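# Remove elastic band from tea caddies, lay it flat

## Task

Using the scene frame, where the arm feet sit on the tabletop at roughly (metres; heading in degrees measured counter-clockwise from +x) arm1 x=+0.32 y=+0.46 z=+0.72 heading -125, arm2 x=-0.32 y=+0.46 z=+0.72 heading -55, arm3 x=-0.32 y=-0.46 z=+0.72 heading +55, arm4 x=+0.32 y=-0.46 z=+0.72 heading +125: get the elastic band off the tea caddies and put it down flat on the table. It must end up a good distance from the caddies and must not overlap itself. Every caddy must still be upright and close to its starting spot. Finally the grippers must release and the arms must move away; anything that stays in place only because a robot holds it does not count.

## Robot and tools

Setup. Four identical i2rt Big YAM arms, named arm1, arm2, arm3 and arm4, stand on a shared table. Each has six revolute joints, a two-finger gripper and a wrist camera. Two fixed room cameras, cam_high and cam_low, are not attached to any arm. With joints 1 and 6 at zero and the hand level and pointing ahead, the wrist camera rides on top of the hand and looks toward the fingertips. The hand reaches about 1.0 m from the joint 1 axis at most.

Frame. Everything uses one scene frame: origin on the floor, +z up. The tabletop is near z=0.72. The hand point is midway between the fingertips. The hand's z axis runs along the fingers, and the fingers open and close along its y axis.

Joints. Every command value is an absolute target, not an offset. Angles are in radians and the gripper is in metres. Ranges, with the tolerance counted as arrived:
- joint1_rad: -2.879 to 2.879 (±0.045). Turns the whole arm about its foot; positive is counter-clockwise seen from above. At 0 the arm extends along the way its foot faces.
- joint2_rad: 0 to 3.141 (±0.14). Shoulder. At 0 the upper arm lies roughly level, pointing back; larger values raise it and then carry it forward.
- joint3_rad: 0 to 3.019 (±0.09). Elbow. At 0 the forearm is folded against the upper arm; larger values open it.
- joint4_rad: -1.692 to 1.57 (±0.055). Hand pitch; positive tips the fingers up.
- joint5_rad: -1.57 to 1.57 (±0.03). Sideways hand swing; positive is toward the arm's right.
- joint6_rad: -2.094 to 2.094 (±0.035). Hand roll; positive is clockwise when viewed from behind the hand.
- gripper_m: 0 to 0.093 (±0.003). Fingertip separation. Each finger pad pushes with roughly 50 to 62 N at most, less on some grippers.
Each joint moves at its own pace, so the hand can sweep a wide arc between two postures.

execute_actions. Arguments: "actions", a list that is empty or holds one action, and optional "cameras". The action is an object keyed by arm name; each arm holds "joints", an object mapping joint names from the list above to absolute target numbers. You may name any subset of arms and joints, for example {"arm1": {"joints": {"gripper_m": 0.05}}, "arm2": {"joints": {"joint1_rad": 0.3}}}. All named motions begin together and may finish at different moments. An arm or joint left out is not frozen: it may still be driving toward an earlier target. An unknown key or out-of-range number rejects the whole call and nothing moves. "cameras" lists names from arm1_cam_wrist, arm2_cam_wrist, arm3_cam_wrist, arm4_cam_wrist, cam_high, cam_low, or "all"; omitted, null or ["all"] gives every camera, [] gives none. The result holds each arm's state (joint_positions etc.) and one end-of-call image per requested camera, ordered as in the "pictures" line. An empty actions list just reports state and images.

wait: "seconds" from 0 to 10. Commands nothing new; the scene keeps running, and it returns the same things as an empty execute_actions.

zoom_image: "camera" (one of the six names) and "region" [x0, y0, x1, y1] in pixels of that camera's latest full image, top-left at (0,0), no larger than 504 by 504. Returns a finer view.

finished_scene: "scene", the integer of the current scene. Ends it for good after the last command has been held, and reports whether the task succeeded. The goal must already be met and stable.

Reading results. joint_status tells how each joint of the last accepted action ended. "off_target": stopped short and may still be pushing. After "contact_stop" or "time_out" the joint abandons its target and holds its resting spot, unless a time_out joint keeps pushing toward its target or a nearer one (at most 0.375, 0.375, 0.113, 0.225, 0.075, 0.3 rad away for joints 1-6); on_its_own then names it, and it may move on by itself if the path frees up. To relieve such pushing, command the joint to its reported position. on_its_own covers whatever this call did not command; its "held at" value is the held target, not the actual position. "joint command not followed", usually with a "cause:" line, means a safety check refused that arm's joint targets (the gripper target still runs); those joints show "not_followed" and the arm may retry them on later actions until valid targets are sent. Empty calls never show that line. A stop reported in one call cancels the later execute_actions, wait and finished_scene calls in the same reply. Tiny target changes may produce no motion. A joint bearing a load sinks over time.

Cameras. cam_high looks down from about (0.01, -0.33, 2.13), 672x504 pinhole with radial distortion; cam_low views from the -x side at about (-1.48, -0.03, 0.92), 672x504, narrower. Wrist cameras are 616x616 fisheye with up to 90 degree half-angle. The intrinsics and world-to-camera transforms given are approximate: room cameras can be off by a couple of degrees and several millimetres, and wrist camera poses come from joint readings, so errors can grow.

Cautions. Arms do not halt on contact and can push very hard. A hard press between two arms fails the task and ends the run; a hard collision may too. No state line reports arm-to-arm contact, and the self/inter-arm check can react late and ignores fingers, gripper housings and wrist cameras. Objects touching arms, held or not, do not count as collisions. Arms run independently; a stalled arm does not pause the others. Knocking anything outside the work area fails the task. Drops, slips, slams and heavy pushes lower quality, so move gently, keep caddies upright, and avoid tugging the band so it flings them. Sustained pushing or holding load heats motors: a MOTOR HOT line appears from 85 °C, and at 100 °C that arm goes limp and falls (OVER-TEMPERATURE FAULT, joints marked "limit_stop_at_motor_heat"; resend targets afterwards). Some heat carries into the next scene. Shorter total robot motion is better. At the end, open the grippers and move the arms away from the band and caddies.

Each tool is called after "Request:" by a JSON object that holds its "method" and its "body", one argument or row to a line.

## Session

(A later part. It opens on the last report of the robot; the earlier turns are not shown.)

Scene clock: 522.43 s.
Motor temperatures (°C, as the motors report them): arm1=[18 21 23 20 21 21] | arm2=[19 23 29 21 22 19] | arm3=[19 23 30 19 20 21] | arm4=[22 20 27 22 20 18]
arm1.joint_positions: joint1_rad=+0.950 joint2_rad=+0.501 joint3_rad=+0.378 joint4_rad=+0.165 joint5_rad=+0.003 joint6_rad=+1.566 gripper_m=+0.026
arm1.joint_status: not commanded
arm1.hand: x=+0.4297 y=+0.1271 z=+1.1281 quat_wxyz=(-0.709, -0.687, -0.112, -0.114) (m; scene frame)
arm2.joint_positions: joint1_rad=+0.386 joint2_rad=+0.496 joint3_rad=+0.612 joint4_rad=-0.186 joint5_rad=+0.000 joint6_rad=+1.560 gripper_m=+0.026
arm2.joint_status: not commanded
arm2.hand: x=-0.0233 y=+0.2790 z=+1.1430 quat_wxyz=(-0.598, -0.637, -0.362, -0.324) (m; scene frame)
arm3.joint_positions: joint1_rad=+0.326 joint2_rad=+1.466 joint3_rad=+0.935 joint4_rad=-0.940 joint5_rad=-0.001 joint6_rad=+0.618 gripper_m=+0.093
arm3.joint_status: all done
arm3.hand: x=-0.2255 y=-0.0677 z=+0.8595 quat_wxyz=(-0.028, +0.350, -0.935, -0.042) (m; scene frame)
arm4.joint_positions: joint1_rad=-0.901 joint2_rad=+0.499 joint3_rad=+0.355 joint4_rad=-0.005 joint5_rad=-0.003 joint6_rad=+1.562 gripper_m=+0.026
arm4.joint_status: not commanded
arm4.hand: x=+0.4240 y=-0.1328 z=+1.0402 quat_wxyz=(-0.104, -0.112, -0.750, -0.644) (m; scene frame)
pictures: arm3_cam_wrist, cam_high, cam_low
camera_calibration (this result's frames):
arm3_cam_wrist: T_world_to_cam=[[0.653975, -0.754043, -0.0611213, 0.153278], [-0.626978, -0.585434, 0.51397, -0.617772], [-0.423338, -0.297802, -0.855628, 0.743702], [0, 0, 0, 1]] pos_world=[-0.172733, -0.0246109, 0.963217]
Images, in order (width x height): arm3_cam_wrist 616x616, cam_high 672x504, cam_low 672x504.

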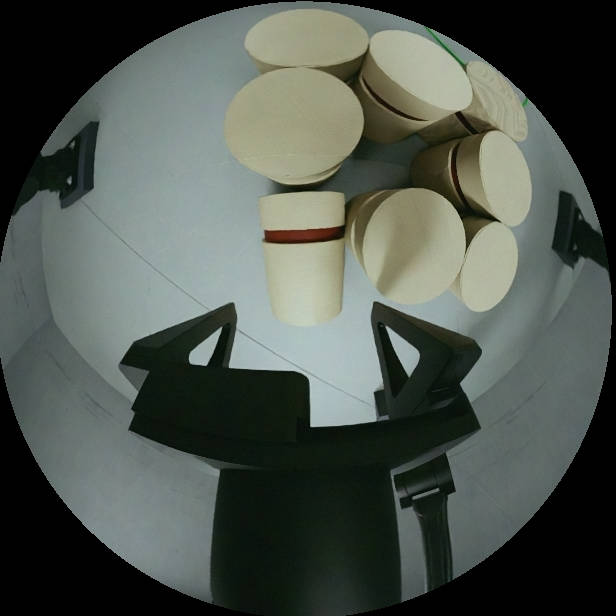

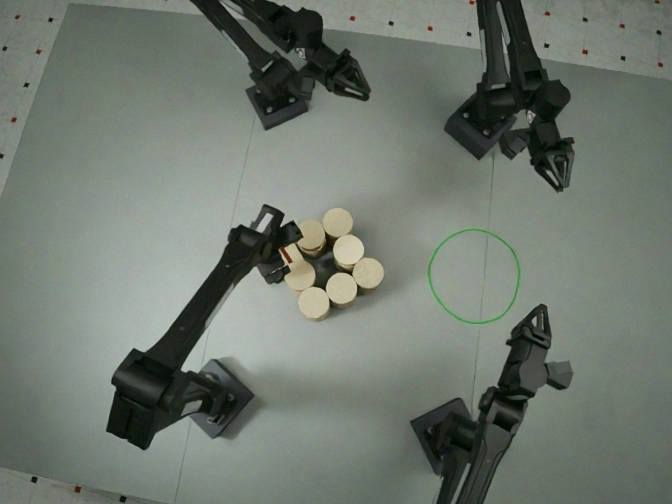

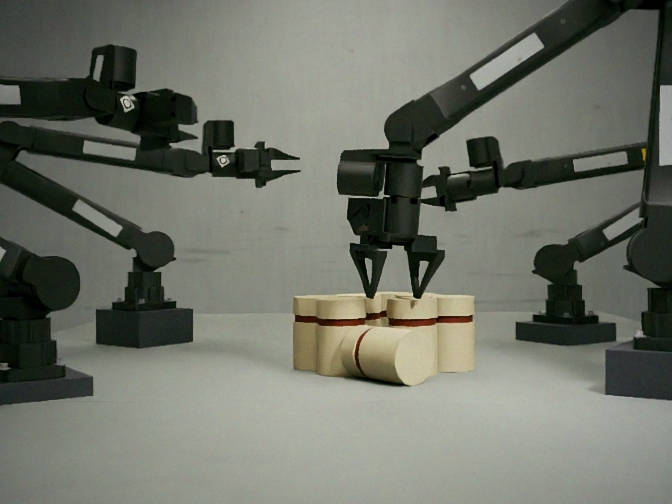

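Request:
{"method": "execute_actions", "body": {
  "actions": [
    {"arm3":{"joints":{"joint1_rad":0.371,"joint2_rad":1.414,"joint3_rad":0.885,"joint4_rad":-0.96,"joint6_rad":0.665}}}
  ],
  "cameras": []
}}

Request:
{"method": "execute_actions", "body": {
  "actions": [
    {"arm3":{"joints":{"joint2_rad":1.52,"joint3_rad":0.825,"joint4_rad":-0.785}}}
  ],
  "cameras": []
}}

Request:
{"method": "execute_actions", "body": {
  "actions": [
    {"arm3":{"joints":{"joint2_rad":1.62,"joint3_rad":0.772,"joint4_rad":-0.625}}}
  ],
  "cameras": ["cam_high","arm3_cam_wrist","cam_low"]
}}

Scene clock: 541.93 s.
Motor temperatures (°C, as the motors report them): arm1=[18 21 26 20 21 21] | arm2=[19 22 30 21 21 19] | arm3=[19 22 30 19 20 21] | arm4=[22 20 31 22 20 18]
arm1.joint_positions: joint1_rad=+0.950 joint2_rad=+0.501 joint3_rad=+0.378 joint4_rad=+0.165 joint5_rad=+0.003 joint6_rad=+1.566 gripper_m=+0.026
arm1.joint_status: not commanded
arm1.hand: x=+0.4297 y=+0.1271 z=+1.1281 quat_wxyz=(-0.709, -0.687, -0.112, -0.114) (m; scene frame)
arm2.joint_positions: joint1_rad=+0.386 joint2_rad=+0.496 joint3_rad=+0.612 joint4_rad=-0.186 joint5_rad=+0.000 joint6_rad=+1.560 gripper_m=+0.026
arm2.joint_status: not commanded
arm2.hand: x=-0.0233 y=+0.2790 z=+1.1430 quat_wxyz=(-0.598, -0.637, -0.362, -0.324) (m; scene frame)
arm3.joint_positions: joint1_rad=+0.364 joint2_rad=+1.427 joint3_rad=+0.884 joint4_rad=-0.951 joint5_rad=-0.001 joint6_rad=+0.655 gripper_m=+0.093
arm3.joint_status: all done
arm3.hand: x=-0.2449 y=-0.0871 z=+0.8557 quat_wxyz=(-0.020, +0.351, -0.936, -0.033) (m; scene frame)
arm4.joint_positions: joint1_rad=-0.901 joint2_rad=+0.499 joint3_rad=+0.355 joint4_rad=-0.005 joint5_rad=-0.003 joint6_rad=+1.562 gripper_m=+0.026
arm4.joint_status: not commanded
arm4.hand: x=+0.4240 y=-0.1328 z=+1.0402 quat_wxyz=(-0.104, -0.112, -0.750, -0.644) (m; scene frame)
pictures: none
No camera images: the call's "cameras" was empty. Leave "cameras" out to get every camera's image.

Scene clock: 542.80 s.
Motor temperatures (°C, as the motors report them): arm1=[18 21 26 20 21 21] | arm2=[19 22 30 21 21 19] | arm3=[19 22 30 19 20 21] | arm4=[22 20 31 22 20 18]
arm1.joint_positions: joint1_rad=+0.950 joint2_rad=+0.501 joint3_rad=+0.378 joint4_rad=+0.165 joint5_rad=+0.003 joint6_rad=+1.566 gripper_m=+0.026
arm1.joint_status: not commanded
arm1.hand: x=+0.4297 y=+0.1271 z=+1.1281 quat_wxyz=(-0.709, -0.687, -0.112, -0.114) (m; scene frame)
arm2.joint_positions: joint1_rad=+0.386 joint2_rad=+0.496 joint3_rad=+0.612 joint4_rad=-0.186 joint5_rad=+0.000 joint6_rad=+1.560 gripper_m=+0.026
arm2.joint_status: not commanded
arm2.hand: x=-0.0233 y=+0.2790 z=+1.1430 quat_wxyz=(-0.598, -0.637, -0.362, -0.324) (m; scene frame)
arm3.joint_positions: joint1_rad=+0.364 joint2_rad=+1.510 joint3_rad=+0.823 joint4_rad=-0.798 joint5_rad=-0.001 joint6_rad=+0.655 gripper_m=+0.093
arm3.joint_status: all done
arm3.hand: x=-0.2445 y=-0.0849 z=+0.8086 quat_wxyz=(-0.022, +0.351, -0.935, -0.037) (m; scene frame)
arm4.joint_positions: joint1_rad=-0.901 joint2_rad=+0.499 joint3_rad=+0.355 joint4_rad=-0.005 joint5_rad=-0.003 joint6_rad=+1.562 gripper_m=+0.026
arm4.joint_status: not commanded
arm4.hand: x=+0.4240 y=-0.1328 z=+1.0402 quat_wxyz=(-0.104, -0.112, -0.750, -0.644) (m; scene frame)
pictures: none
No camera images: the call's "cameras" was empty. Leave "cameras" out to get every camera's image.

Scene clock: 543.67 s.
Motor temperatures (°C, as the motors report them): arm1=[18 21 26 20 21 21] | arm2=[19 22 30 21 21 19] | arm3=[19 22 30 19 20 21] | arm4=[22 20 31 22 20 18]
arm1.joint_positions: joint1_rad=+0.950 joint2_rad=+0.501 joint3_rad=+0.378 joint4_rad=+0.165 joint5_rad=+0.003 joint6_rad=+1.566 gripper_m=+0.026
arm1.joint_status: not commanded
arm1.hand: x=+0.4297 y=+0.1271 z=+1.1281 quat_wxyz=(-0.709, -0.687, -0.112, -0.114) (m; scene frame)
arm2.joint_positions: joint1_rad=+0.386 joint2_rad=+0.496 joint3_rad=+0.612 joint4_rad=-0.186 joint5_rad=+0.000 joint6_rad=+1.560 gripper_m=+0.026
arm2.joint_status: not commanded
arm2.hand: x=-0.0233 y=+0.2790 z=+1.1430 quat_wxyz=(-0.598, -0.637, -0.362, -0.324) (m; scene frame)
arm3.joint_positions: joint1_rad=+0.364 joint2_rad=+1.610 joint3_rad=+0.770 joint4_rad=-0.639 joint5_rad=-0.001 joint6_rad=+0.655 gripper_m=+0.093
arm3.joint_status: all done
arm3.hand: x=-0.2446 y=-0.0852 z=+0.7604 quat_wxyz=(-0.024, +0.351, -0.935, -0.040) (m; scene frame)
arm4.joint_positions: joint1_rad=-0.901 joint2_rad=+0.499 joint3_rad=+0.355 joint4_rad=-0.005 joint5_rad=-0.003 joint6_rad=+1.562 gripper_m=+0.026
arm4.joint_status: not commanded
arm4.hand: x=+0.4240 y=-0.1328 z=+1.0402 quat_wxyz=(-0.104, -0.112, -0.750, -0.644) (m; scene frame)
pictures: arm3_cam_wrist, cam_high, cam_low
camera_calibration (this result's frames):
arm3_cam_wrist: T_world_to_cam=[[0.654378, -0.753831, -0.0594044, 0.145318], [-0.623778, -0.582547, 0.521094, -0.593499], [-0.427423, -0.303937, -0.851429, 0.640883], [0, 0, 0, 1]] pos_world=[-0.191377, -0.0414077, 0.863568]
Images, in order (width x height): arm3_cam_wrist 616x616, cam_high 672x504, cam_low 672x504.

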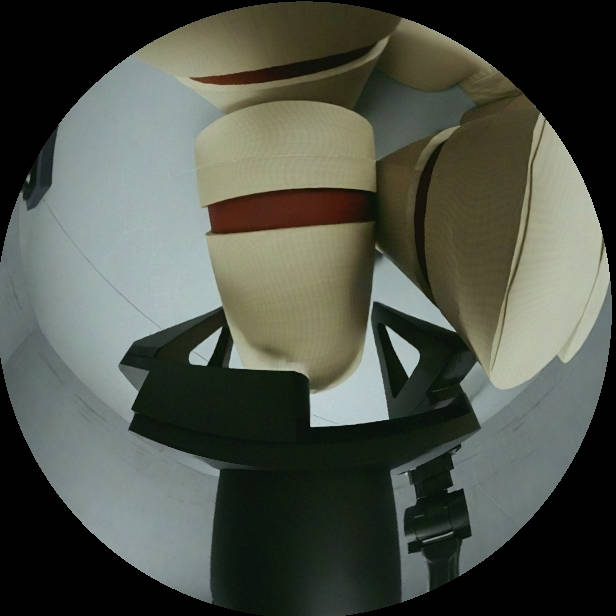

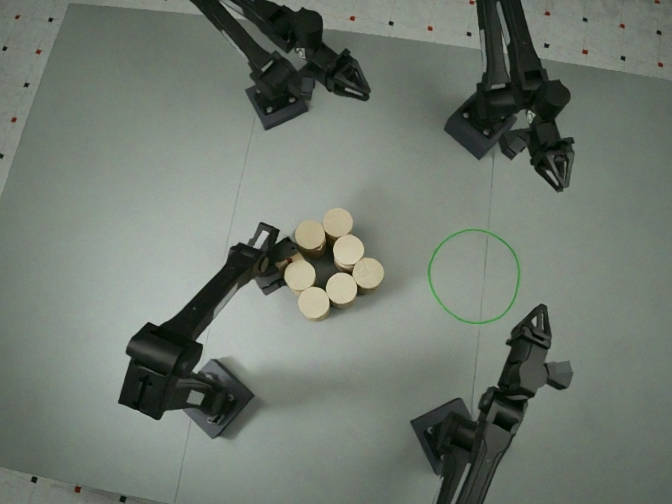

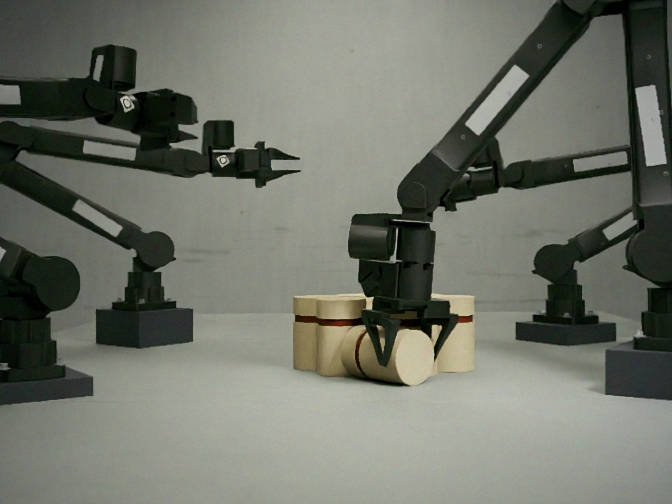

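Request:
{"method": "execute_actions", "body": {
  "actions": [
    {"arm3":{"joints":{"gripper_m":0.07}}}
  ],
  "cameras": []
}}

Request:
{"method": "execute_actions", "body": {
  "actions": [
    {"arm3":{"joints":{"joint1_rad":0.518,"joint2_rad":1.43,"joint3_rad":0.625,"joint4_rad":-0.657,"joint6_rad":0.76}}}
  ],
  "cameras": ["cam_high","cam_low"]
}}

Scene clock: 548.77 s.
Motor temperatures (°C, as the motors report them): arm1=[18 21 26 20 21 21] | arm2=[19 22 30 21 21 19] | arm3=[19 22 29 19 20 21] | arm4=[22 20 32 22 20 18]
arm1.joint_positions: joint1_rad=+0.950 joint2_rad=+0.501 joint3_rad=+0.378 joint4_rad=+0.165 joint5_rad=+0.003 joint6_rad=+1.566 gripper_m=+0.026
arm1.joint_status: not commanded
arm1.hand: x=+0.4297 y=+0.1271 z=+1.1281 quat_wxyz=(-0.709, -0.687, -0.112, -0.114) (m; scene frame)
arm2.joint_positions: joint1_rad=+0.386 joint2_rad=+0.496 joint3_rad=+0.612 joint4_rad=-0.186 joint5_rad=+0.000 joint6_rad=+1.560 gripper_m=+0.026
arm2.joint_status: not commanded
arm2.hand: x=-0.0233 y=+0.2790 z=+1.1430 quat_wxyz=(-0.598, -0.637, -0.362, -0.324) (m; scene frame)
arm3.joint_positions: joint1_rad=+0.365 joint2_rad=+1.610 joint3_rad=+0.770 joint4_rad=-0.638 joint5_rad=-0.002 joint6_rad=+0.656 gripper_m=+0.081
arm3.joint_status: gripper_m off_target (ended at +0.081, target +0.070)
arm3.hand: x=-0.2450 y=-0.0850 z=+0.7604 quat_wxyz=(-0.023, +0.351, -0.935, -0.041) (m; scene frame)
arm4.joint_positions: joint1_rad=-0.901 joint2_rad=+0.499 joint3_rad=+0.355 joint4_rad=-0.005 joint5_rad=-0.003 joint6_rad=+1.562 gripper_m=+0.026
arm4.joint_status: not commanded
arm4.hand: x=+0.4240 y=-0.1328 z=+1.0402 quat_wxyz=(-0.104, -0.112, -0.750, -0.644) (m; scene frame)
pictures: none
No camera images: the call's "cameras" was empty. Leave "cameras" out to get every camera's image.

Scene clock: 549.80 s.
Motor temperatures (°C, as the motors report them): arm1=[18 21 26 20 21 21] | arm2=[19 22 30 21 21 19] | arm3=[19 22 29 19 20 21] | arm4=[22 20 32 22 20 18]
arm1.joint_positions: joint1_rad=+0.950 joint2_rad=+0.501 joint3_rad=+0.378 joint4_rad=+0.165 joint5_rad=+0.003 joint6_rad=+1.566 gripper_m=+0.026
arm1.joint_status: not commanded
arm1.hand: x=+0.4297 y=+0.1271 z=+1.1281 quat_wxyz=(-0.709, -0.687, -0.112, -0.114) (m; scene frame)
arm2.joint_positions: joint1_rad=+0.386 joint2_rad=+0.496 joint3_rad=+0.612 joint4_rad=-0.186 joint5_rad=+0.000 joint6_rad=+1.560 gripper_m=+0.026
arm2.joint_status: not commanded
arm2.hand: x=-0.0233 y=+0.2790 z=+1.1430 quat_wxyz=(-0.598, -0.637, -0.362, -0.324) (m; scene frame)
arm3.joint_positions: joint1_rad=+0.520 joint2_rad=+1.442 joint3_rad=+0.613 joint4_rad=-0.653 joint5_rad=-0.002 joint6_rad=+0.751 gripper_m=+0.081
arm3.joint_status: all done
arm3.hand: x=-0.3065 y=-0.1398 z=+0.7718 quat_wxyz=(-0.018, +0.379, -0.924, -0.041) (m; scene frame)
arm4.joint_positions: joint1_rad=-0.901 joint2_rad=+0.499 joint3_rad=+0.355 joint4_rad=-0.005 joint5_rad=-0.003 joint6_rad=+1.562 gripper_m=+0.026
arm4.joint_status: not commanded
arm4.hand: x=+0.4240 y=-0.1328 z=+1.0402 quat_wxyz=(-0.104, -0.112, -0.750, -0.644) (m; scene frame)
pictures: cam_high, cam_low
Images, in order (width x height): cam_high 672x504, cam_low 672x504.

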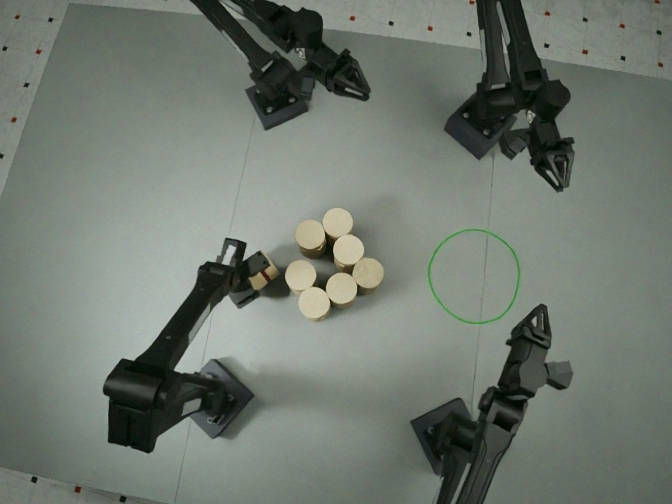

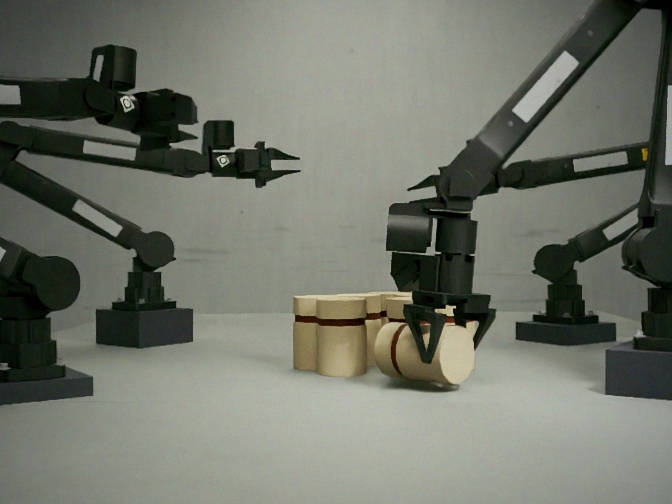

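Request:
{"method": "execute_actions", "body": {
  "actions": [
    {"arm3":{"joints":{"joint6_rad":-0.01}}}
  ],
  "cameras": []
}}

Request:
{"method": "execute_actions", "body": {
  "actions": [
    {"arm3":{"joints":{"joint2_rad":1.482,"joint3_rad":0.605,"joint4_rad":-0.6}}}
  ],
  "cameras": []
}}

Request:
{"method": "execute_actions", "body": {
  "actions": [
    {"arm3":{"joints":{"gripper_m":0.093}}}
  ],
  "cameras": []
}}

Request:
{"method": "execute_actions", "body": {
  "actions": [
    {"arm3":{"joints":{"joint2_rad":1.715,"joint3_rad":0.935,"joint4_rad":-0.945}}}
  ],
  "cameras": ["cam_high","cam_low","arm3_cam_wrist"]
}}

Scene clock: 563.27 s.
Motor temperatures (°C, as the motors report them): arm1=[18 21 26 20 21 21] | arm2=[19 21 31 21 21 19] | arm3=[19 22 29 19 20 21] | arm4=[22 20 33 22 20 18]
arm1.joint_positions: joint1_rad=+0.950 joint2_rad=+0.501 joint3_rad=+0.378 joint4_rad=+0.165 joint5_rad=+0.003 joint6_rad=+1.566 gripper_m=+0.026
arm1.joint_status: not commanded
arm1.hand: x=+0.4297 y=+0.1271 z=+1.1281 quat_wxyz=(-0.709, -0.687, -0.112, -0.114) (m; scene frame)
arm2.joint_positions: joint1_rad=+0.386 joint2_rad=+0.496 joint3_rad=+0.612 joint4_rad=-0.186 joint5_rad=+0.000 joint6_rad=+1.560 gripper_m=+0.026
arm2.joint_status: not commanded
arm2.hand: x=-0.0233 y=+0.2790 z=+1.1430 quat_wxyz=(-0.598, -0.637, -0.362, -0.324) (m; scene frame)
arm3.joint_positions: joint1_rad=+0.520 joint2_rad=+1.442 joint3_rad=+0.613 joint4_rad=-0.653 joint5_rad=-0.002 joint6_rad=+0.000 gripper_m=+0.081
arm3.joint_status: all done
arm3.hand: x=-0.3065 y=-0.1398 z=+0.7718 quat_wxyz=(-0.032, +0.691, -0.721, -0.032) (m; scene frame)
arm4.joint_positions: joint1_rad=-0.901 joint2_rad=+0.499 joint3_rad=+0.355 joint4_rad=-0.005 joint5_rad=-0.003 joint6_rad=+1.562 gripper_m=+0.026
arm4.joint_status: not commanded
arm4.hand: x=+0.4240 y=-0.1328 z=+1.0402 quat_wxyz=(-0.104, -0.112, -0.750, -0.644) (m; scene frame)
pictures: none
No camera images: the call's "cameras" was empty. Leave "cameras" out to get every camera's image.

Scene clock: 563.97 s.
Motor temperatures (°C, as the motors report them): arm1=[18 21 26 20 21 21] | arm2=[19 21 31 21 21 19] | arm3=[19 22 29 19 20 21] | arm4=[22 20 33 22 20 18]
arm1.joint_positions: joint1_rad=+0.950 joint2_rad=+0.501 joint3_rad=+0.378 joint4_rad=+0.165 joint5_rad=+0.003 joint6_rad=+1.566 gripper_m=+0.026
arm1.joint_status: not commanded
arm1.hand: x=+0.4297 y=+0.1271 z=+1.1281 quat_wxyz=(-0.709, -0.687, -0.112, -0.114) (m; scene frame)
arm2.joint_positions: joint1_rad=+0.386 joint2_rad=+0.496 joint3_rad=+0.612 joint4_rad=-0.186 joint5_rad=+0.000 joint6_rad=+1.560 gripper_m=+0.026
arm2.joint_status: not commanded
arm2.hand: x=-0.0233 y=+0.2790 z=+1.1430 quat_wxyz=(-0.598, -0.637, -0.362, -0.324) (m; scene frame)
arm3.joint_positions: joint1_rad=+0.520 joint2_rad=+1.466 joint3_rad=+0.604 joint4_rad=-0.618 joint5_rad=-0.002 joint6_rad=+0.000 gripper_m=+0.081
arm3.joint_status: all done
arm3.hand: x=-0.3065 y=-0.1395 z=+0.7628 quat_wxyz=(-0.033, +0.691, -0.721, -0.033) (m; scene frame)
arm4.joint_positions: joint1_rad=-0.901 joint2_rad=+0.499 joint3_rad=+0.355 joint4_rad=-0.005 joint5_rad=-0.003 joint6_rad=+1.562 gripper_m=+0.026
arm4.joint_status: not commanded
arm4.hand: x=+0.4240 y=-0.1328 z=+1.0402 quat_wxyz=(-0.104, -0.112, -0.750, -0.644) (m; scene frame)
pictures: none
No camera images: the call's "cameras" was empty. Leave "cameras" out to get every camera's image.

Scene clock: 564.47 s.
Motor temperatures (°C, as the motors report them): arm1=[18 21 27 20 21 21] | arm2=[19 21 31 21 21 19] | arm3=[19 22 29 19 20 21] | arm4=[22 20 33 22 20 18]
arm1.joint_positions: joint1_rad=+0.950 joint2_rad=+0.501 joint3_rad=+0.378 joint4_rad=+0.165 joint5_rad=+0.003 joint6_rad=+1.566 gripper_m=+0.026
arm1.joint_status: not commanded
arm1.hand: x=+0.4297 y=+0.1271 z=+1.1281 quat_wxyz=(-0.709, -0.687, -0.112, -0.114) (m; scene frame)
arm2.joint_positions: joint1_rad=+0.386 joint2_rad=+0.496 joint3_rad=+0.612 joint4_rad=-0.186 joint5_rad=+0.000 joint6_rad=+1.560 gripper_m=+0.026
arm2.joint_status: not commanded
arm2.hand: x=-0.0233 y=+0.2790 z=+1.1430 quat_wxyz=(-0.598, -0.637, -0.362, -0.324) (m; scene frame)
arm3.joint_positions: joint1_rad=+0.520 joint2_rad=+1.466 joint3_rad=+0.604 joint4_rad=-0.614 joint5_rad=-0.001 joint6_rad=+0.000 gripper_m=+0.093
arm3.joint_status: all done
arm3.hand: x=-0.3064 y=-0.1386 z=+0.7629 quat_wxyz=(-0.034, +0.692, -0.721, -0.034) (m; scene frame)
arm4.joint_positions: joint1_rad=-0.901 joint2_rad=+0.499 joint3_rad=+0.355 joint4_rad=-0.005 joint5_rad=-0.003 joint6_rad=+1.562 gripper_m=+0.026
arm4.joint_status: not commanded
arm4.hand: x=+0.4240 y=-0.1328 z=+1.0402 quat_wxyz=(-0.104, -0.112, -0.750, -0.644) (m; scene frame)
pictures: none
No camera images: the call's "cameras" was empty. Leave "cameras" out to get every camera's image.

Scene clock: 565.60 s.
Motor temperatures (°C, as the motors report them): arm1=[18 21 27 20 21 21] | arm2=[19 21 31 21 21 19] | arm3=[19 22 29 19 20 21] | arm4=[22 20 33 22 20 18]
arm1.joint_positions: joint1_rad=+0.950 joint2_rad=+0.501 joint3_rad=+0.378 joint4_rad=+0.165 joint5_rad=+0.003 joint6_rad=+1.566 gripper_m=+0.026
arm1.joint_status: not commanded
arm1.hand: x=+0.4297 y=+0.1271 z=+1.1281 quat_wxyz=(-0.709, -0.687, -0.112, -0.114) (m; scene frame)
arm2.joint_positions: joint1_rad=+0.386 joint2_rad=+0.496 joint3_rad=+0.612 joint4_rad=-0.186 joint5_rad=+0.000 joint6_rad=+1.560 gripper_m=+0.026
arm2.joint_status: not commanded
arm2.hand: x=-0.0233 y=+0.2790 z=+1.1430 quat_wxyz=(-0.598, -0.637, -0.362, -0.324) (m; scene frame)
arm3.joint_positions: joint1_rad=+0.520 joint2_rad=+1.700 joint3_rad=+0.914 joint4_rad=-0.933 joint5_rad=-0.001 joint6_rad=+0.000 gripper_m=+0.093
arm3.joint_status: all done
arm3.hand: x=-0.3043 y=-0.0886 z=+0.7674 quat_wxyz=(+0.054, +0.690, -0.720, +0.050) (m; scene frame)
arm4.joint_positions: joint1_rad=-0.901 joint2_rad=+0.499 joint3_rad=+0.355 joint4_rad=-0.005 joint5_rad=-0.003 joint6_rad=+1.562 gripper_m=+0.026
arm4.joint_status: not commanded
arm4.hand: x=+0.4240 y=-0.1328 z=+1.0402 quat_wxyz=(-0.104, -0.112, -0.750, -0.644) (m; scene frame)
pictures: arm3_cam_wrist, cam_high, cam_low
camera_calibration (this result's frames):
arm3_cam_wrist: T_world_to_cam=[[0.998912, -0.0465904, -0.00212981, 0.305756], [-0.0320045, -0.717972, 0.695335, -0.602024], [-0.0339251, -0.694511, -0.718682, 0.603547], [0, 0, 0, 1]] pos_world=[-0.304216, 0.00117797, 0.853018]
Images, in order (width x height): arm3_cam_wrist 616x616, cam_high 672x504, cam_low 672x504.

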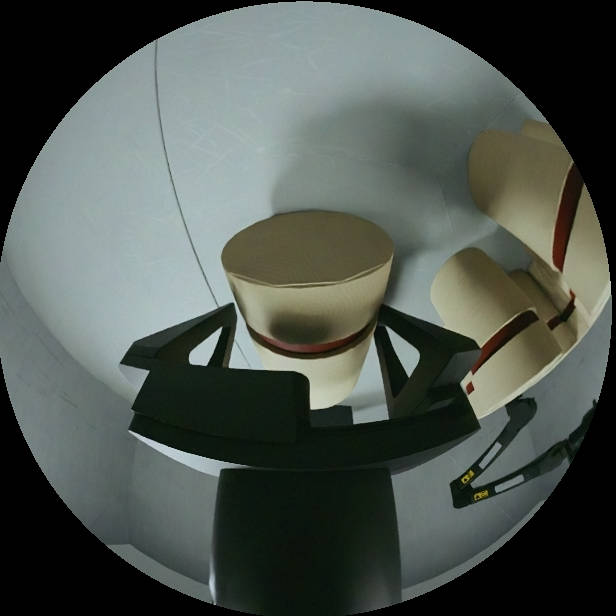

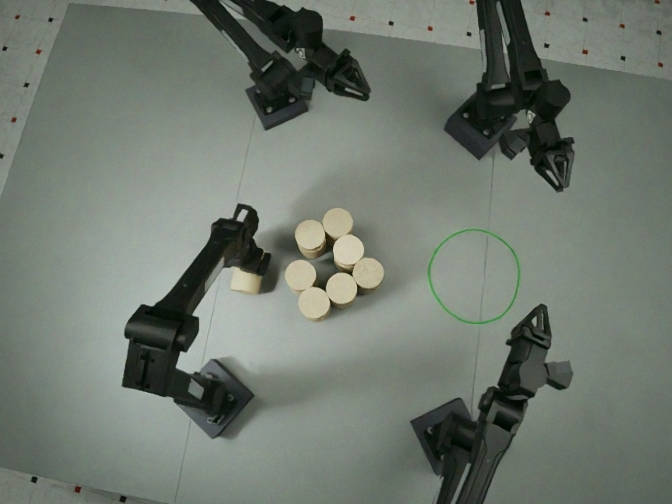

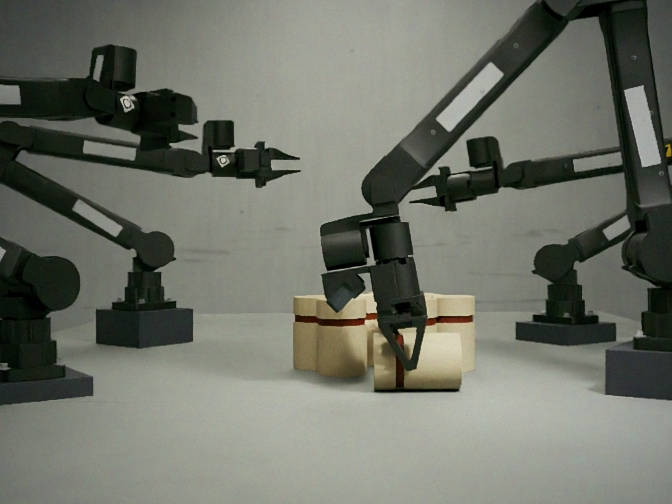

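Request:
{"method": "execute_actions", "body": {
  "actions": [
    {"arm3":{"joints":{"gripper_m":0.07}}}
  ],
  "cameras": []
}}

Request:
{"method": "execute_actions", "body": {
  "actions": [
    {"arm3":{"joints":{"joint2_rad":1.3}}}
  ],
  "cameras": []
}}

Request:
{"method": "execute_actions", "body": {
  "actions": [
    {"arm3":{"joints":{"joint3_rad":0.575,"joint4_rad":1.175}},"arm2":{"joints":{"joint2_rad":0.3,"joint1_rad":0.7}}}
  ],
  "cameras": ["cam_low"]
}}

Request:
{"method": "execute_actions", "body": {
  "actions": [
    {"arm3":{"joints":{"joint2_rad":1.87}}}
  ],
  "cameras": ["cam_high","cam_low"]
}}

Scene clock: 579.87 s.
Motor temperatures (°C, as the motors report them): arm1=[18 21 27 20 21 21] | arm2=[19 21 31 22 21 19] | arm3=[19 22 29 19 20 21] | arm4=[22 20 33 22 20 18]
arm1.joint_positions: joint1_rad=+0.950 joint2_rad=+0.501 joint3_rad=+0.378 joint4_rad=+0.165 joint5_rad=+0.003 joint6_rad=+1.566 gripper_m=+0.026
arm1.joint_status: not commanded
arm1.hand: x=+0.4297 y=+0.1271 z=+1.1281 quat_wxyz=(-0.709, -0.687, -0.112, -0.114) (m; scene frame)
arm2.joint_positions: joint1_rad=+0.386 joint2_rad=+0.496 joint3_rad=+0.612 joint4_rad=-0.186 joint5_rad=+0.000 joint6_rad=+1.560 gripper_m=+0.026
arm2.joint_status: not commanded
arm2.hand: x=-0.0233 y=+0.2790 z=+1.1430 quat_wxyz=(-0.598, -0.637, -0.362, -0.324) (m; scene frame)
arm3.joint_positions: joint1_rad=+0.520 joint2_rad=+1.700 joint3_rad=+0.914 joint4_rad=-0.933 joint5_rad=+0.000 joint6_rad=-0.001 gripper_m=+0.080
arm3.joint_status: gripper_m off_target (ended at +0.080, target +0.070)
arm3.hand: x=-0.3040 y=-0.0887 z=+0.7675 quat_wxyz=(+0.053, +0.691, -0.719, +0.051) (m; scene frame)
arm4.joint_positions: joint1_rad=-0.901 joint2_rad=+0.499 joint3_rad=+0.355 joint4_rad=-0.005 joint5_rad=-0.003 joint6_rad=+1.562 gripper_m=+0.026
arm4.joint_status: not commanded
arm4.hand: x=+0.4240 y=-0.1328 z=+1.0402 quat_wxyz=(-0.104, -0.112, -0.750, -0.644) (m; scene frame)
pictures: none
No camera images: the call's "cameras" was empty. Leave "cameras" out to get every camera's image.

Scene clock: 581.00 s.
Motor temperatures (°C, as the motors report them): arm1=[18 21 27 20 21 21] | arm2=[19 21 31 22 21 19] | arm3=[19 22 29 19 20 21] | arm4=[22 19 33 22 20 18]
arm1.joint_positions: joint1_rad=+0.950 joint2_rad=+0.501 joint3_rad=+0.378 joint4_rad=+0.165 joint5_rad=+0.003 joint6_rad=+1.566 gripper_m=+0.026
arm1.joint_status: not commanded
arm1.hand: x=+0.4297 y=+0.1271 z=+1.1281 quat_wxyz=(-0.709, -0.687, -0.112, -0.114) (m; scene frame)
arm2.joint_positions: joint1_rad=+0.386 joint2_rad=+0.496 joint3_rad=+0.612 joint4_rad=-0.186 joint5_rad=+0.000 joint6_rad=+1.560 gripper_m=+0.026
arm2.joint_status: not commanded
arm2.hand: x=-0.0233 y=+0.2790 z=+1.1430 quat_wxyz=(-0.598, -0.637, -0.362, -0.324) (m; scene frame)
arm3.joint_positions: joint1_rad=+0.520 joint2_rad=+1.286 joint3_rad=+0.914 joint4_rad=-0.935 joint5_rad=+0.000 joint6_rad=-0.001 gripper_m=+0.080
arm3.joint_status: all done
arm3.hand: x=-0.3027 y=-0.0600 z=+0.9204 quat_wxyz=(-0.095, +0.686, -0.715, -0.091) (m; scene frame)
arm4.joint_positions: joint1_rad=-0.901 joint2_rad=+0.499 joint3_rad=+0.355 joint4_rad=-0.005 joint5_rad=-0.003 joint6_rad=+1.562 gripper_m=+0.026
arm4.joint_status: not commanded
arm4.hand: x=+0.4240 y=-0.1328 z=+1.0402 quat_wxyz=(-0.104, -0.112, -0.750, -0.644) (m; scene frame)
pictures: none
No camera images: the call's "cameras" was empty. Leave "cameras" out to get every camera's image.

Scene clock: 583.07 s.
Motor temperatures (°C, as the motors report them): arm1=[18 21 27 20 21 21] | arm2=[19 21 31 22 21 19] | arm3=[19 22 30 19 20 21] | arm4=[22 19 33 22 20 18]
arm1.joint_positions: joint1_rad=+0.950 joint2_rad=+0.501 joint3_rad=+0.378 joint4_rad=+0.165 joint5_rad=+0.003 joint6_rad=+1.566 gripper_m=+0.026
arm1.joint_status: not commanded
arm1.hand: x=+0.4297 y=+0.1271 z=+1.1281 quat_wxyz=(-0.709, -0.687, -0.112, -0.114) (m; scene frame)
arm2.joint_positions: joint1_rad=+0.696 joint2_rad=+0.292 joint3_rad=+0.607 joint4_rad=-0.186 joint5_rad=+0.000 joint6_rad=+1.560 gripper_m=+0.026
arm2.joint_status: all done
arm2.hand: x=-0.0393 y=+0.3923 z=+1.2000 quat_wxyz=(-0.595, -0.518, -0.412, -0.455) (m; scene frame)
arm3.joint_positions: joint1_rad=+0.520 joint2_rad=+1.294 joint3_rad=+0.553 joint4_rad=+1.147 joint5_rad=+0.000 joint6_rad=-0.001 gripper_m=+0.080
arm3.joint_status: all done
arm3.hand: x=-0.2988 y=+0.0307 z=+1.1360 quat_wxyz=(-0.603, +0.380, -0.397, -0.578) (m; scene frame)
arm4.joint_positions: joint1_rad=-0.901 joint2_rad=+0.499 joint3_rad=+0.355 joint4_rad=-0.005 joint5_rad=-0.003 joint6_rad=+1.562 gripper_m=+0.026
arm4.joint_status: not commanded
arm4.hand: x=+0.4240 y=-0.1328 z=+1.0402 quat_wxyz=(-0.104, -0.112, -0.750, -0.644) (m; scene frame)
pictures: cam_low
Images, in order (width x height): cam_low 672x504.

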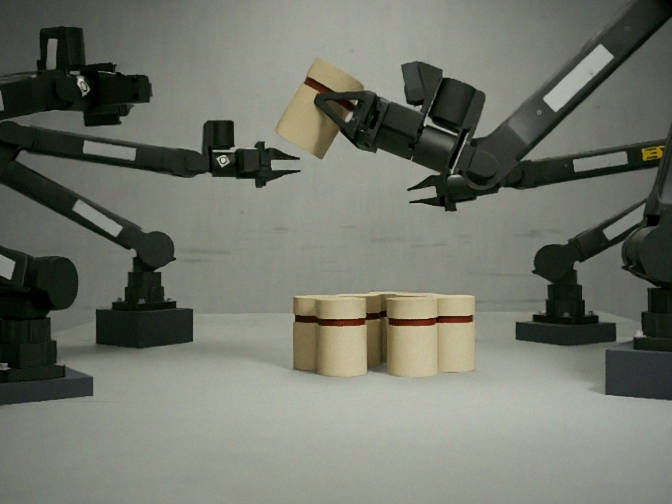

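Scene clock: 584.40 s.
Motor temperatures (°C, as the motors report them): arm1=[18 21 27 20 21 21] | arm2=[19 21 31 22 21 19] | arm3=[19 22 30 19 20 21] | arm4=[22 19 33 22 20 18]
arm1.joint_positions: joint1_rad=+0.950 joint2_rad=+0.501 joint3_rad=+0.378 joint4_rad=+0.165 joint5_rad=+0.003 joint6_rad=+1.566 gripper_m=+0.026
arm1.joint_status: not commanded
arm1.hand: x=+0.4297 y=+0.1271 z=+1.1281 quat_wxyz=(-0.709, -0.687, -0.112, -0.114) (m; scene frame)
arm2.joint_positions: joint1_rad=+0.696 joint2_rad=+0.292 joint3_rad=+0.607 joint4_rad=-0.186 joint5_rad=+0.000 joint6_rad=+1.560 gripper_m=+0.026
arm2.joint_status: not commanded
arm2.hand: x=-0.0393 y=+0.3923 z=+1.2000 quat_wxyz=(-0.595, -0.518, -0.412, -0.455) (m; scene frame)
arm3.joint_positions: joint1_rad=+0.520 joint2_rad=+1.863 joint3_rad=+0.553 joint4_rad=+1.158 joint5_rad=+0.000 joint6_rad=-0.001 gripper_m=+0.080
arm3.joint_status: all done
arm3.hand: x=-0.2971 y=+0.0769 z=+0.8506 quat_wxyz=(-0.470, +0.525, -0.547, -0.451) (m; scene frame)
arm4.joint_positions: joint1_rad=-0.901 joint2_rad=+0.499 joint3_rad=+0.355 joint4_rad=-0.005 joint5_rad=-0.003 joint6_rad=+1.562 gripper_m=+0.026
arm4.joint_status: not commanded
arm4.hand: x=+0.4240 y=-0.1328 z=+1.0402 quat_wxyz=(-0.104, -0.112, -0.750, -0.644) (m; scene frame)
pictures: cam_high, cam_low
Images, in order (width x height): cam_high 672x504, cam_low 672x504.

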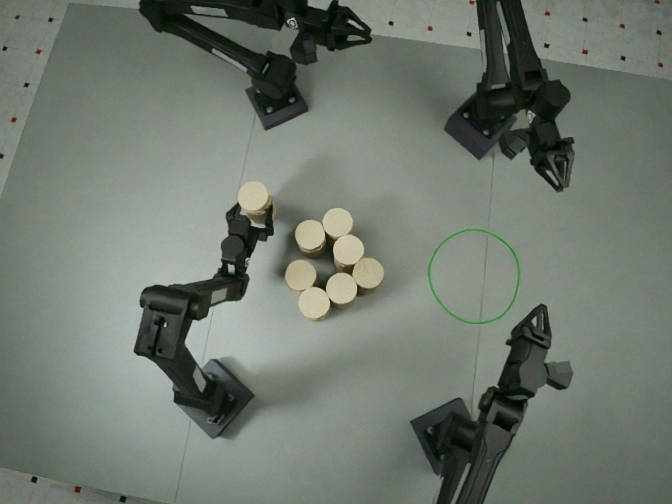

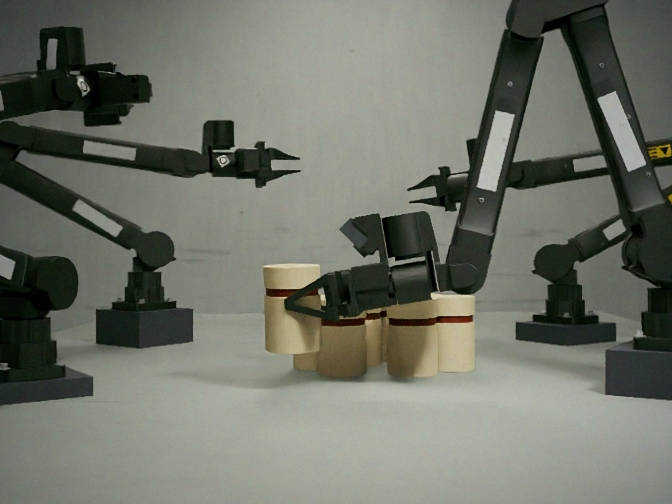

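Request:
{"method": "execute_actions", "body": {
  "actions": []
}}

Request:
{"method": "execute_actions", "body": {
  "actions": [
    {"arm3":{"joints":{"joint2_rad":2.05,"joint3_rad":0.605,"joint4_rad":1.325}}}
  ],
  "cameras": ["cam_low","cam_high"]
}}

Scene clock: 612.43 s.
Motor temperatures (°C, as the motors report them): arm1=[18 21 28 20 20 21] | arm2=[19 21 31 22 21 19] | arm3=[19 22 28 20 20 21] | arm4=[22 19 34 22 20 18]
arm1.joint_positions: joint1_rad=+0.950 joint2_rad=+0.501 joint3_rad=+0.378 joint4_rad=+0.165 joint5_rad=+0.003 joint6_rad=+1.566 gripper_m=+0.026
arm1.joint_status: not commanded
arm1.hand: x=+0.4297 y=+0.1271 z=+1.1281 quat_wxyz=(-0.709, -0.687, -0.112, -0.114) (m; scene frame)
arm2.joint_positions: joint1_rad=+0.696 joint2_rad=+0.292 joint3_rad=+0.607 joint4_rad=-0.186 joint5_rad=+0.000 joint6_rad=+1.560 gripper_m=+0.026
arm2.joint_status: not commanded
arm2.hand: x=-0.0393 y=+0.3923 z=+1.2000 quat_wxyz=(-0.595, -0.518, -0.412, -0.455) (m; scene frame)
arm3.joint_positions: joint1_rad=+0.520 joint2_rad=+1.863 joint3_rad=+0.553 joint4_rad=+1.158 joint5_rad=+0.000 joint6_rad=-0.001 gripper_m=+0.080
arm3.joint_status: all done
arm3.hand: x=-0.2971 y=+0.0769 z=+0.8506 quat_wxyz=(-0.470, +0.525, -0.547, -0.451) (m; scene frame)
arm4.joint_positions: joint1_rad=-0.901 joint2_rad=+0.499 joint3_rad=+0.355 joint4_rad=-0.005 joint5_rad=-0.003 joint6_rad=+1.562 gripper_m=+0.026
arm4.joint_status: not commanded
arm4.hand: x=+0.4240 y=-0.1328 z=+1.0402 quat_wxyz=(-0.104, -0.112, -0.750, -0.644) (m; scene frame)
pictures: arm1_cam_wrist, arm2_cam_wrist, arm3_cam_wrist, arm4_cam_wrist, cam_high, cam_low
camera_calibration (this result's frames):
arm1_cam_wrist: T_world_to_cam=[[0.0142039, -0.0455418, -0.998861, 1.12775], [0.575286, 0.817435, -0.0290893, -0.316498], [0.817829, -0.574218, 0.0378104, -0.199437], [0, 0, 0, 1]] pos_world=[0.329164, 0.195556, 1.1248]
arm2_cam_wrist: T_world_to_cam=[[0.1176, -0.0554072, -0.991514, 1.21531], [-0.359953, 0.928166, -0.0945599, -0.258115], [0.925529, 0.368019, 0.0892084, -0.0862416], [0, 0, 0, 1]] pos_world=[-0.156011, 0.338649, 1.18829]
arm3_cam_wrist: T_world_to_cam=[[0.999121, -0.0416438, -0.00489707, 0.308468], [-0.0325908, -0.697775, -0.715576, 0.65759], [0.0263822, 0.715106, -0.698518, 0.670867], [0, 0, 0, 1]] pos_world=[-0.304464, -0.00804579, 0.940679]
arm4_cam_wrist: T_world_to_cam=[[-0.0351919, -0.152144, -0.987732, 1.02111], [-0.949779, -0.302412, 0.0804213, 0.284311], [-0.310938, 0.940957, -0.13386, 0.522316], [0, 0, 0, 1]] pos_world=[0.468375, -0.250142, 1.05564]
Images, in order (width x height): arm1_cam_wrist 616x616, arm2_cam_wrist 616x616, arm3_cam_wrist 616x616, arm4_cam_wrist 616x616, cam_high 672x504, cam_low 672x504.

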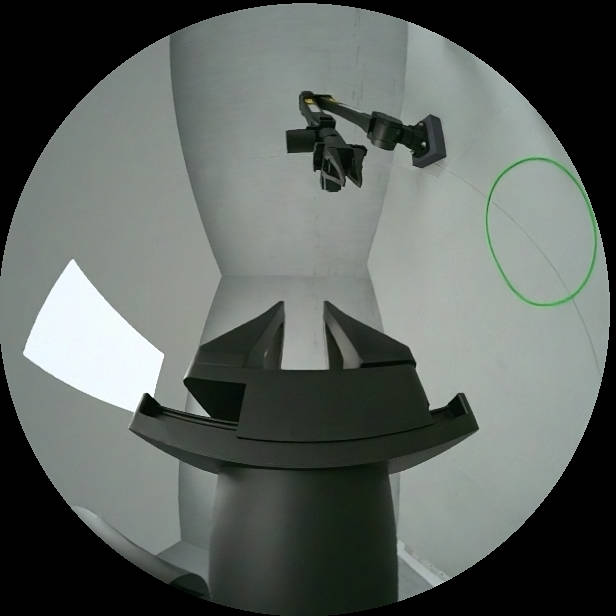

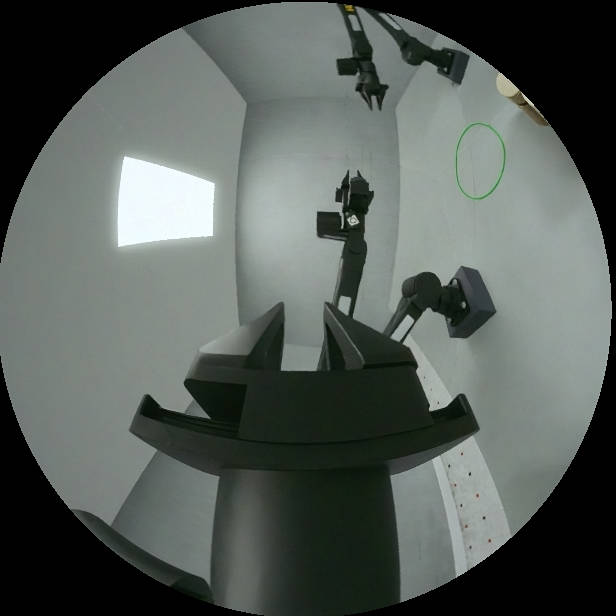

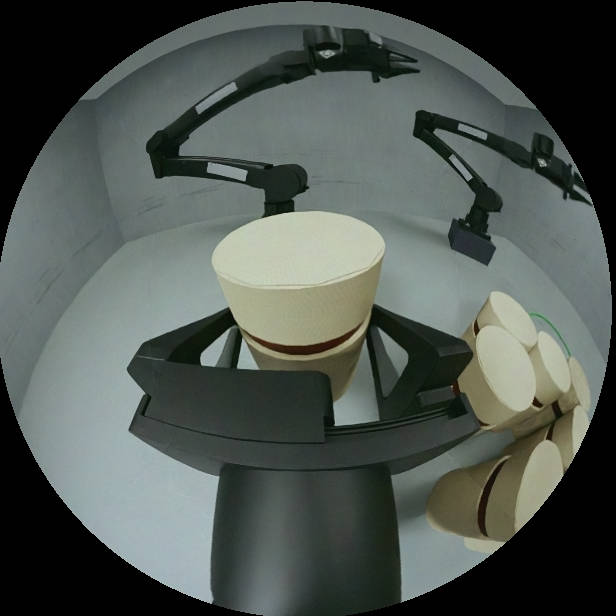

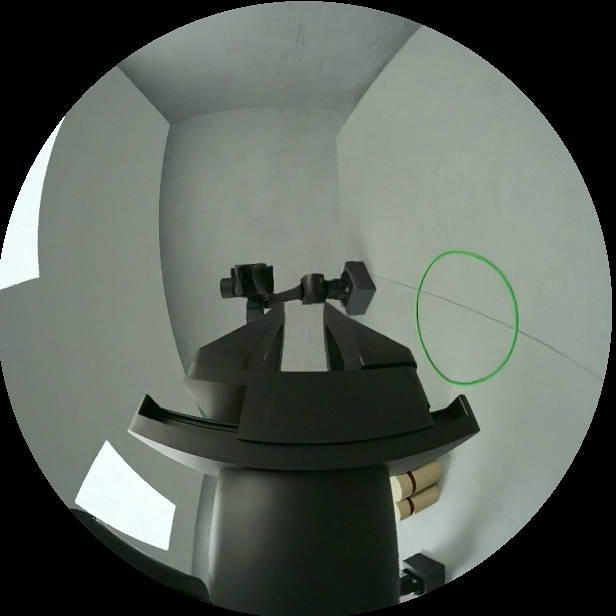

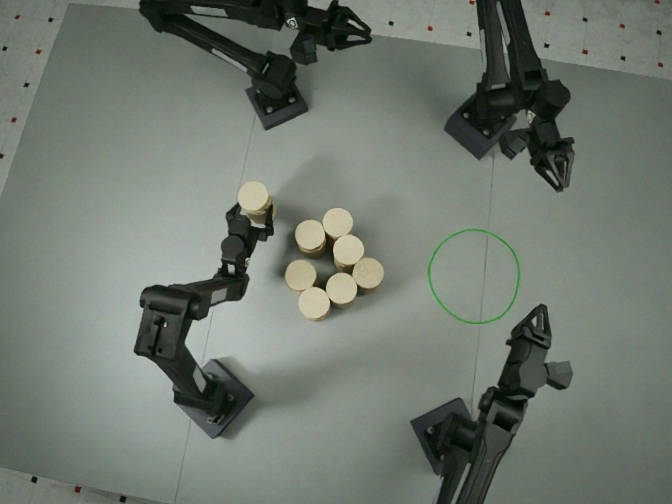

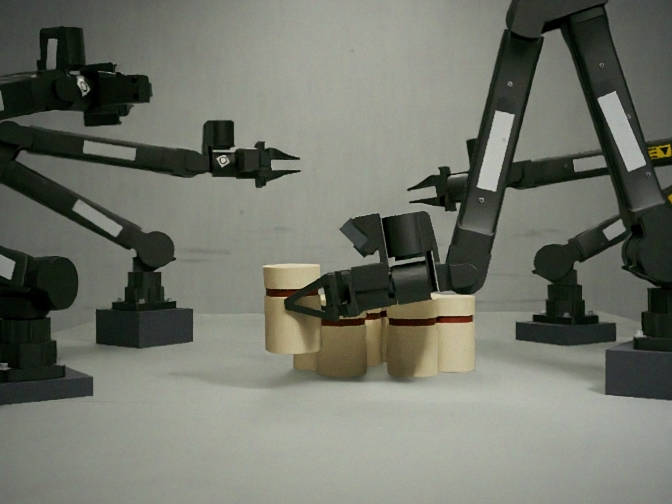

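Scene clock: 613.50 s.
Motor temperatures (°C, as the motors report them): arm1=[18 21 28 20 20 21] | arm2=[19 21 31 22 21 19] | arm3=[19 22 28 20 20 21] | arm4=[22 19 34 22 20 18]
arm1.joint_positions: joint1_rad=+0.950 joint2_rad=+0.501 joint3_rad=+0.378 joint4_rad=+0.165 joint5_rad=+0.003 joint6_rad=+1.566 gripper_m=+0.026
arm1.joint_status: not commanded
arm1.hand: x=+0.4297 y=+0.1271 z=+1.1281 quat_wxyz=(-0.709, -0.687, -0.112, -0.114) (m; scene frame)
arm2.joint_positions: joint1_rad=+0.696 joint2_rad=+0.292 joint3_rad=+0.607 joint4_rad=-0.186 joint5_rad=+0.000 joint6_rad=+1.560 gripper_m=+0.026
arm2.joint_status: not commanded
arm2.hand: x=-0.0393 y=+0.3923 z=+1.2000 quat_wxyz=(-0.595, -0.518, -0.412, -0.455) (m; scene frame)
arm3.joint_positions: joint1_rad=+0.520 joint2_rad=+2.047 joint3_rad=+0.591 joint4_rad=+1.295 joint5_rad=+0.000 joint6_rad=-0.001 gripper_m=+0.080
arm3.joint_status: all done
arm3.hand: x=-0.2969 y=+0.0819 z=+0.8006 quat_wxyz=(-0.468, +0.527, -0.549, -0.449) (m; scene frame)
arm4.joint_positions: joint1_rad=-0.901 joint2_rad=+0.499 joint3_rad=+0.355 joint4_rad=-0.005 joint5_rad=-0.003 joint6_rad=+1.562 gripper_m=+0.026
arm4.joint_status: not commanded
arm4.hand: x=+0.4240 y=-0.1328 z=+1.0402 quat_wxyz=(-0.104, -0.112, -0.750, -0.644) (m; scene frame)
pictures: cam_high, cam_low
Images, in order (width x height): cam_high 672x504, cam_low 672x504.

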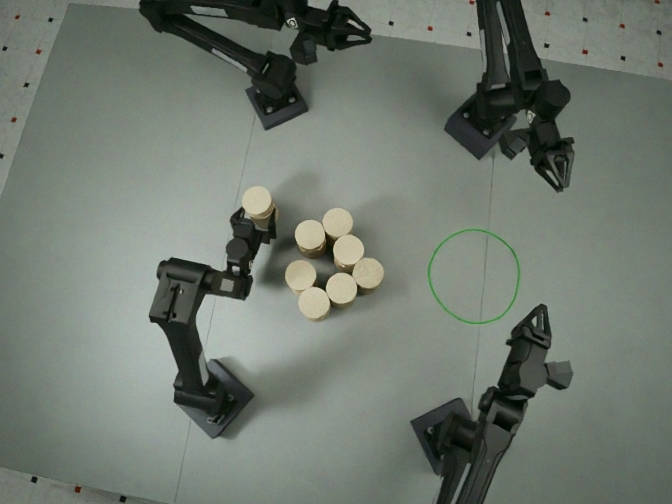

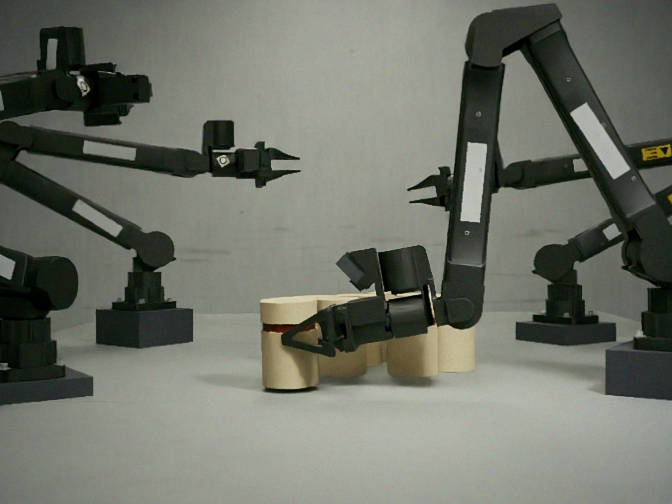

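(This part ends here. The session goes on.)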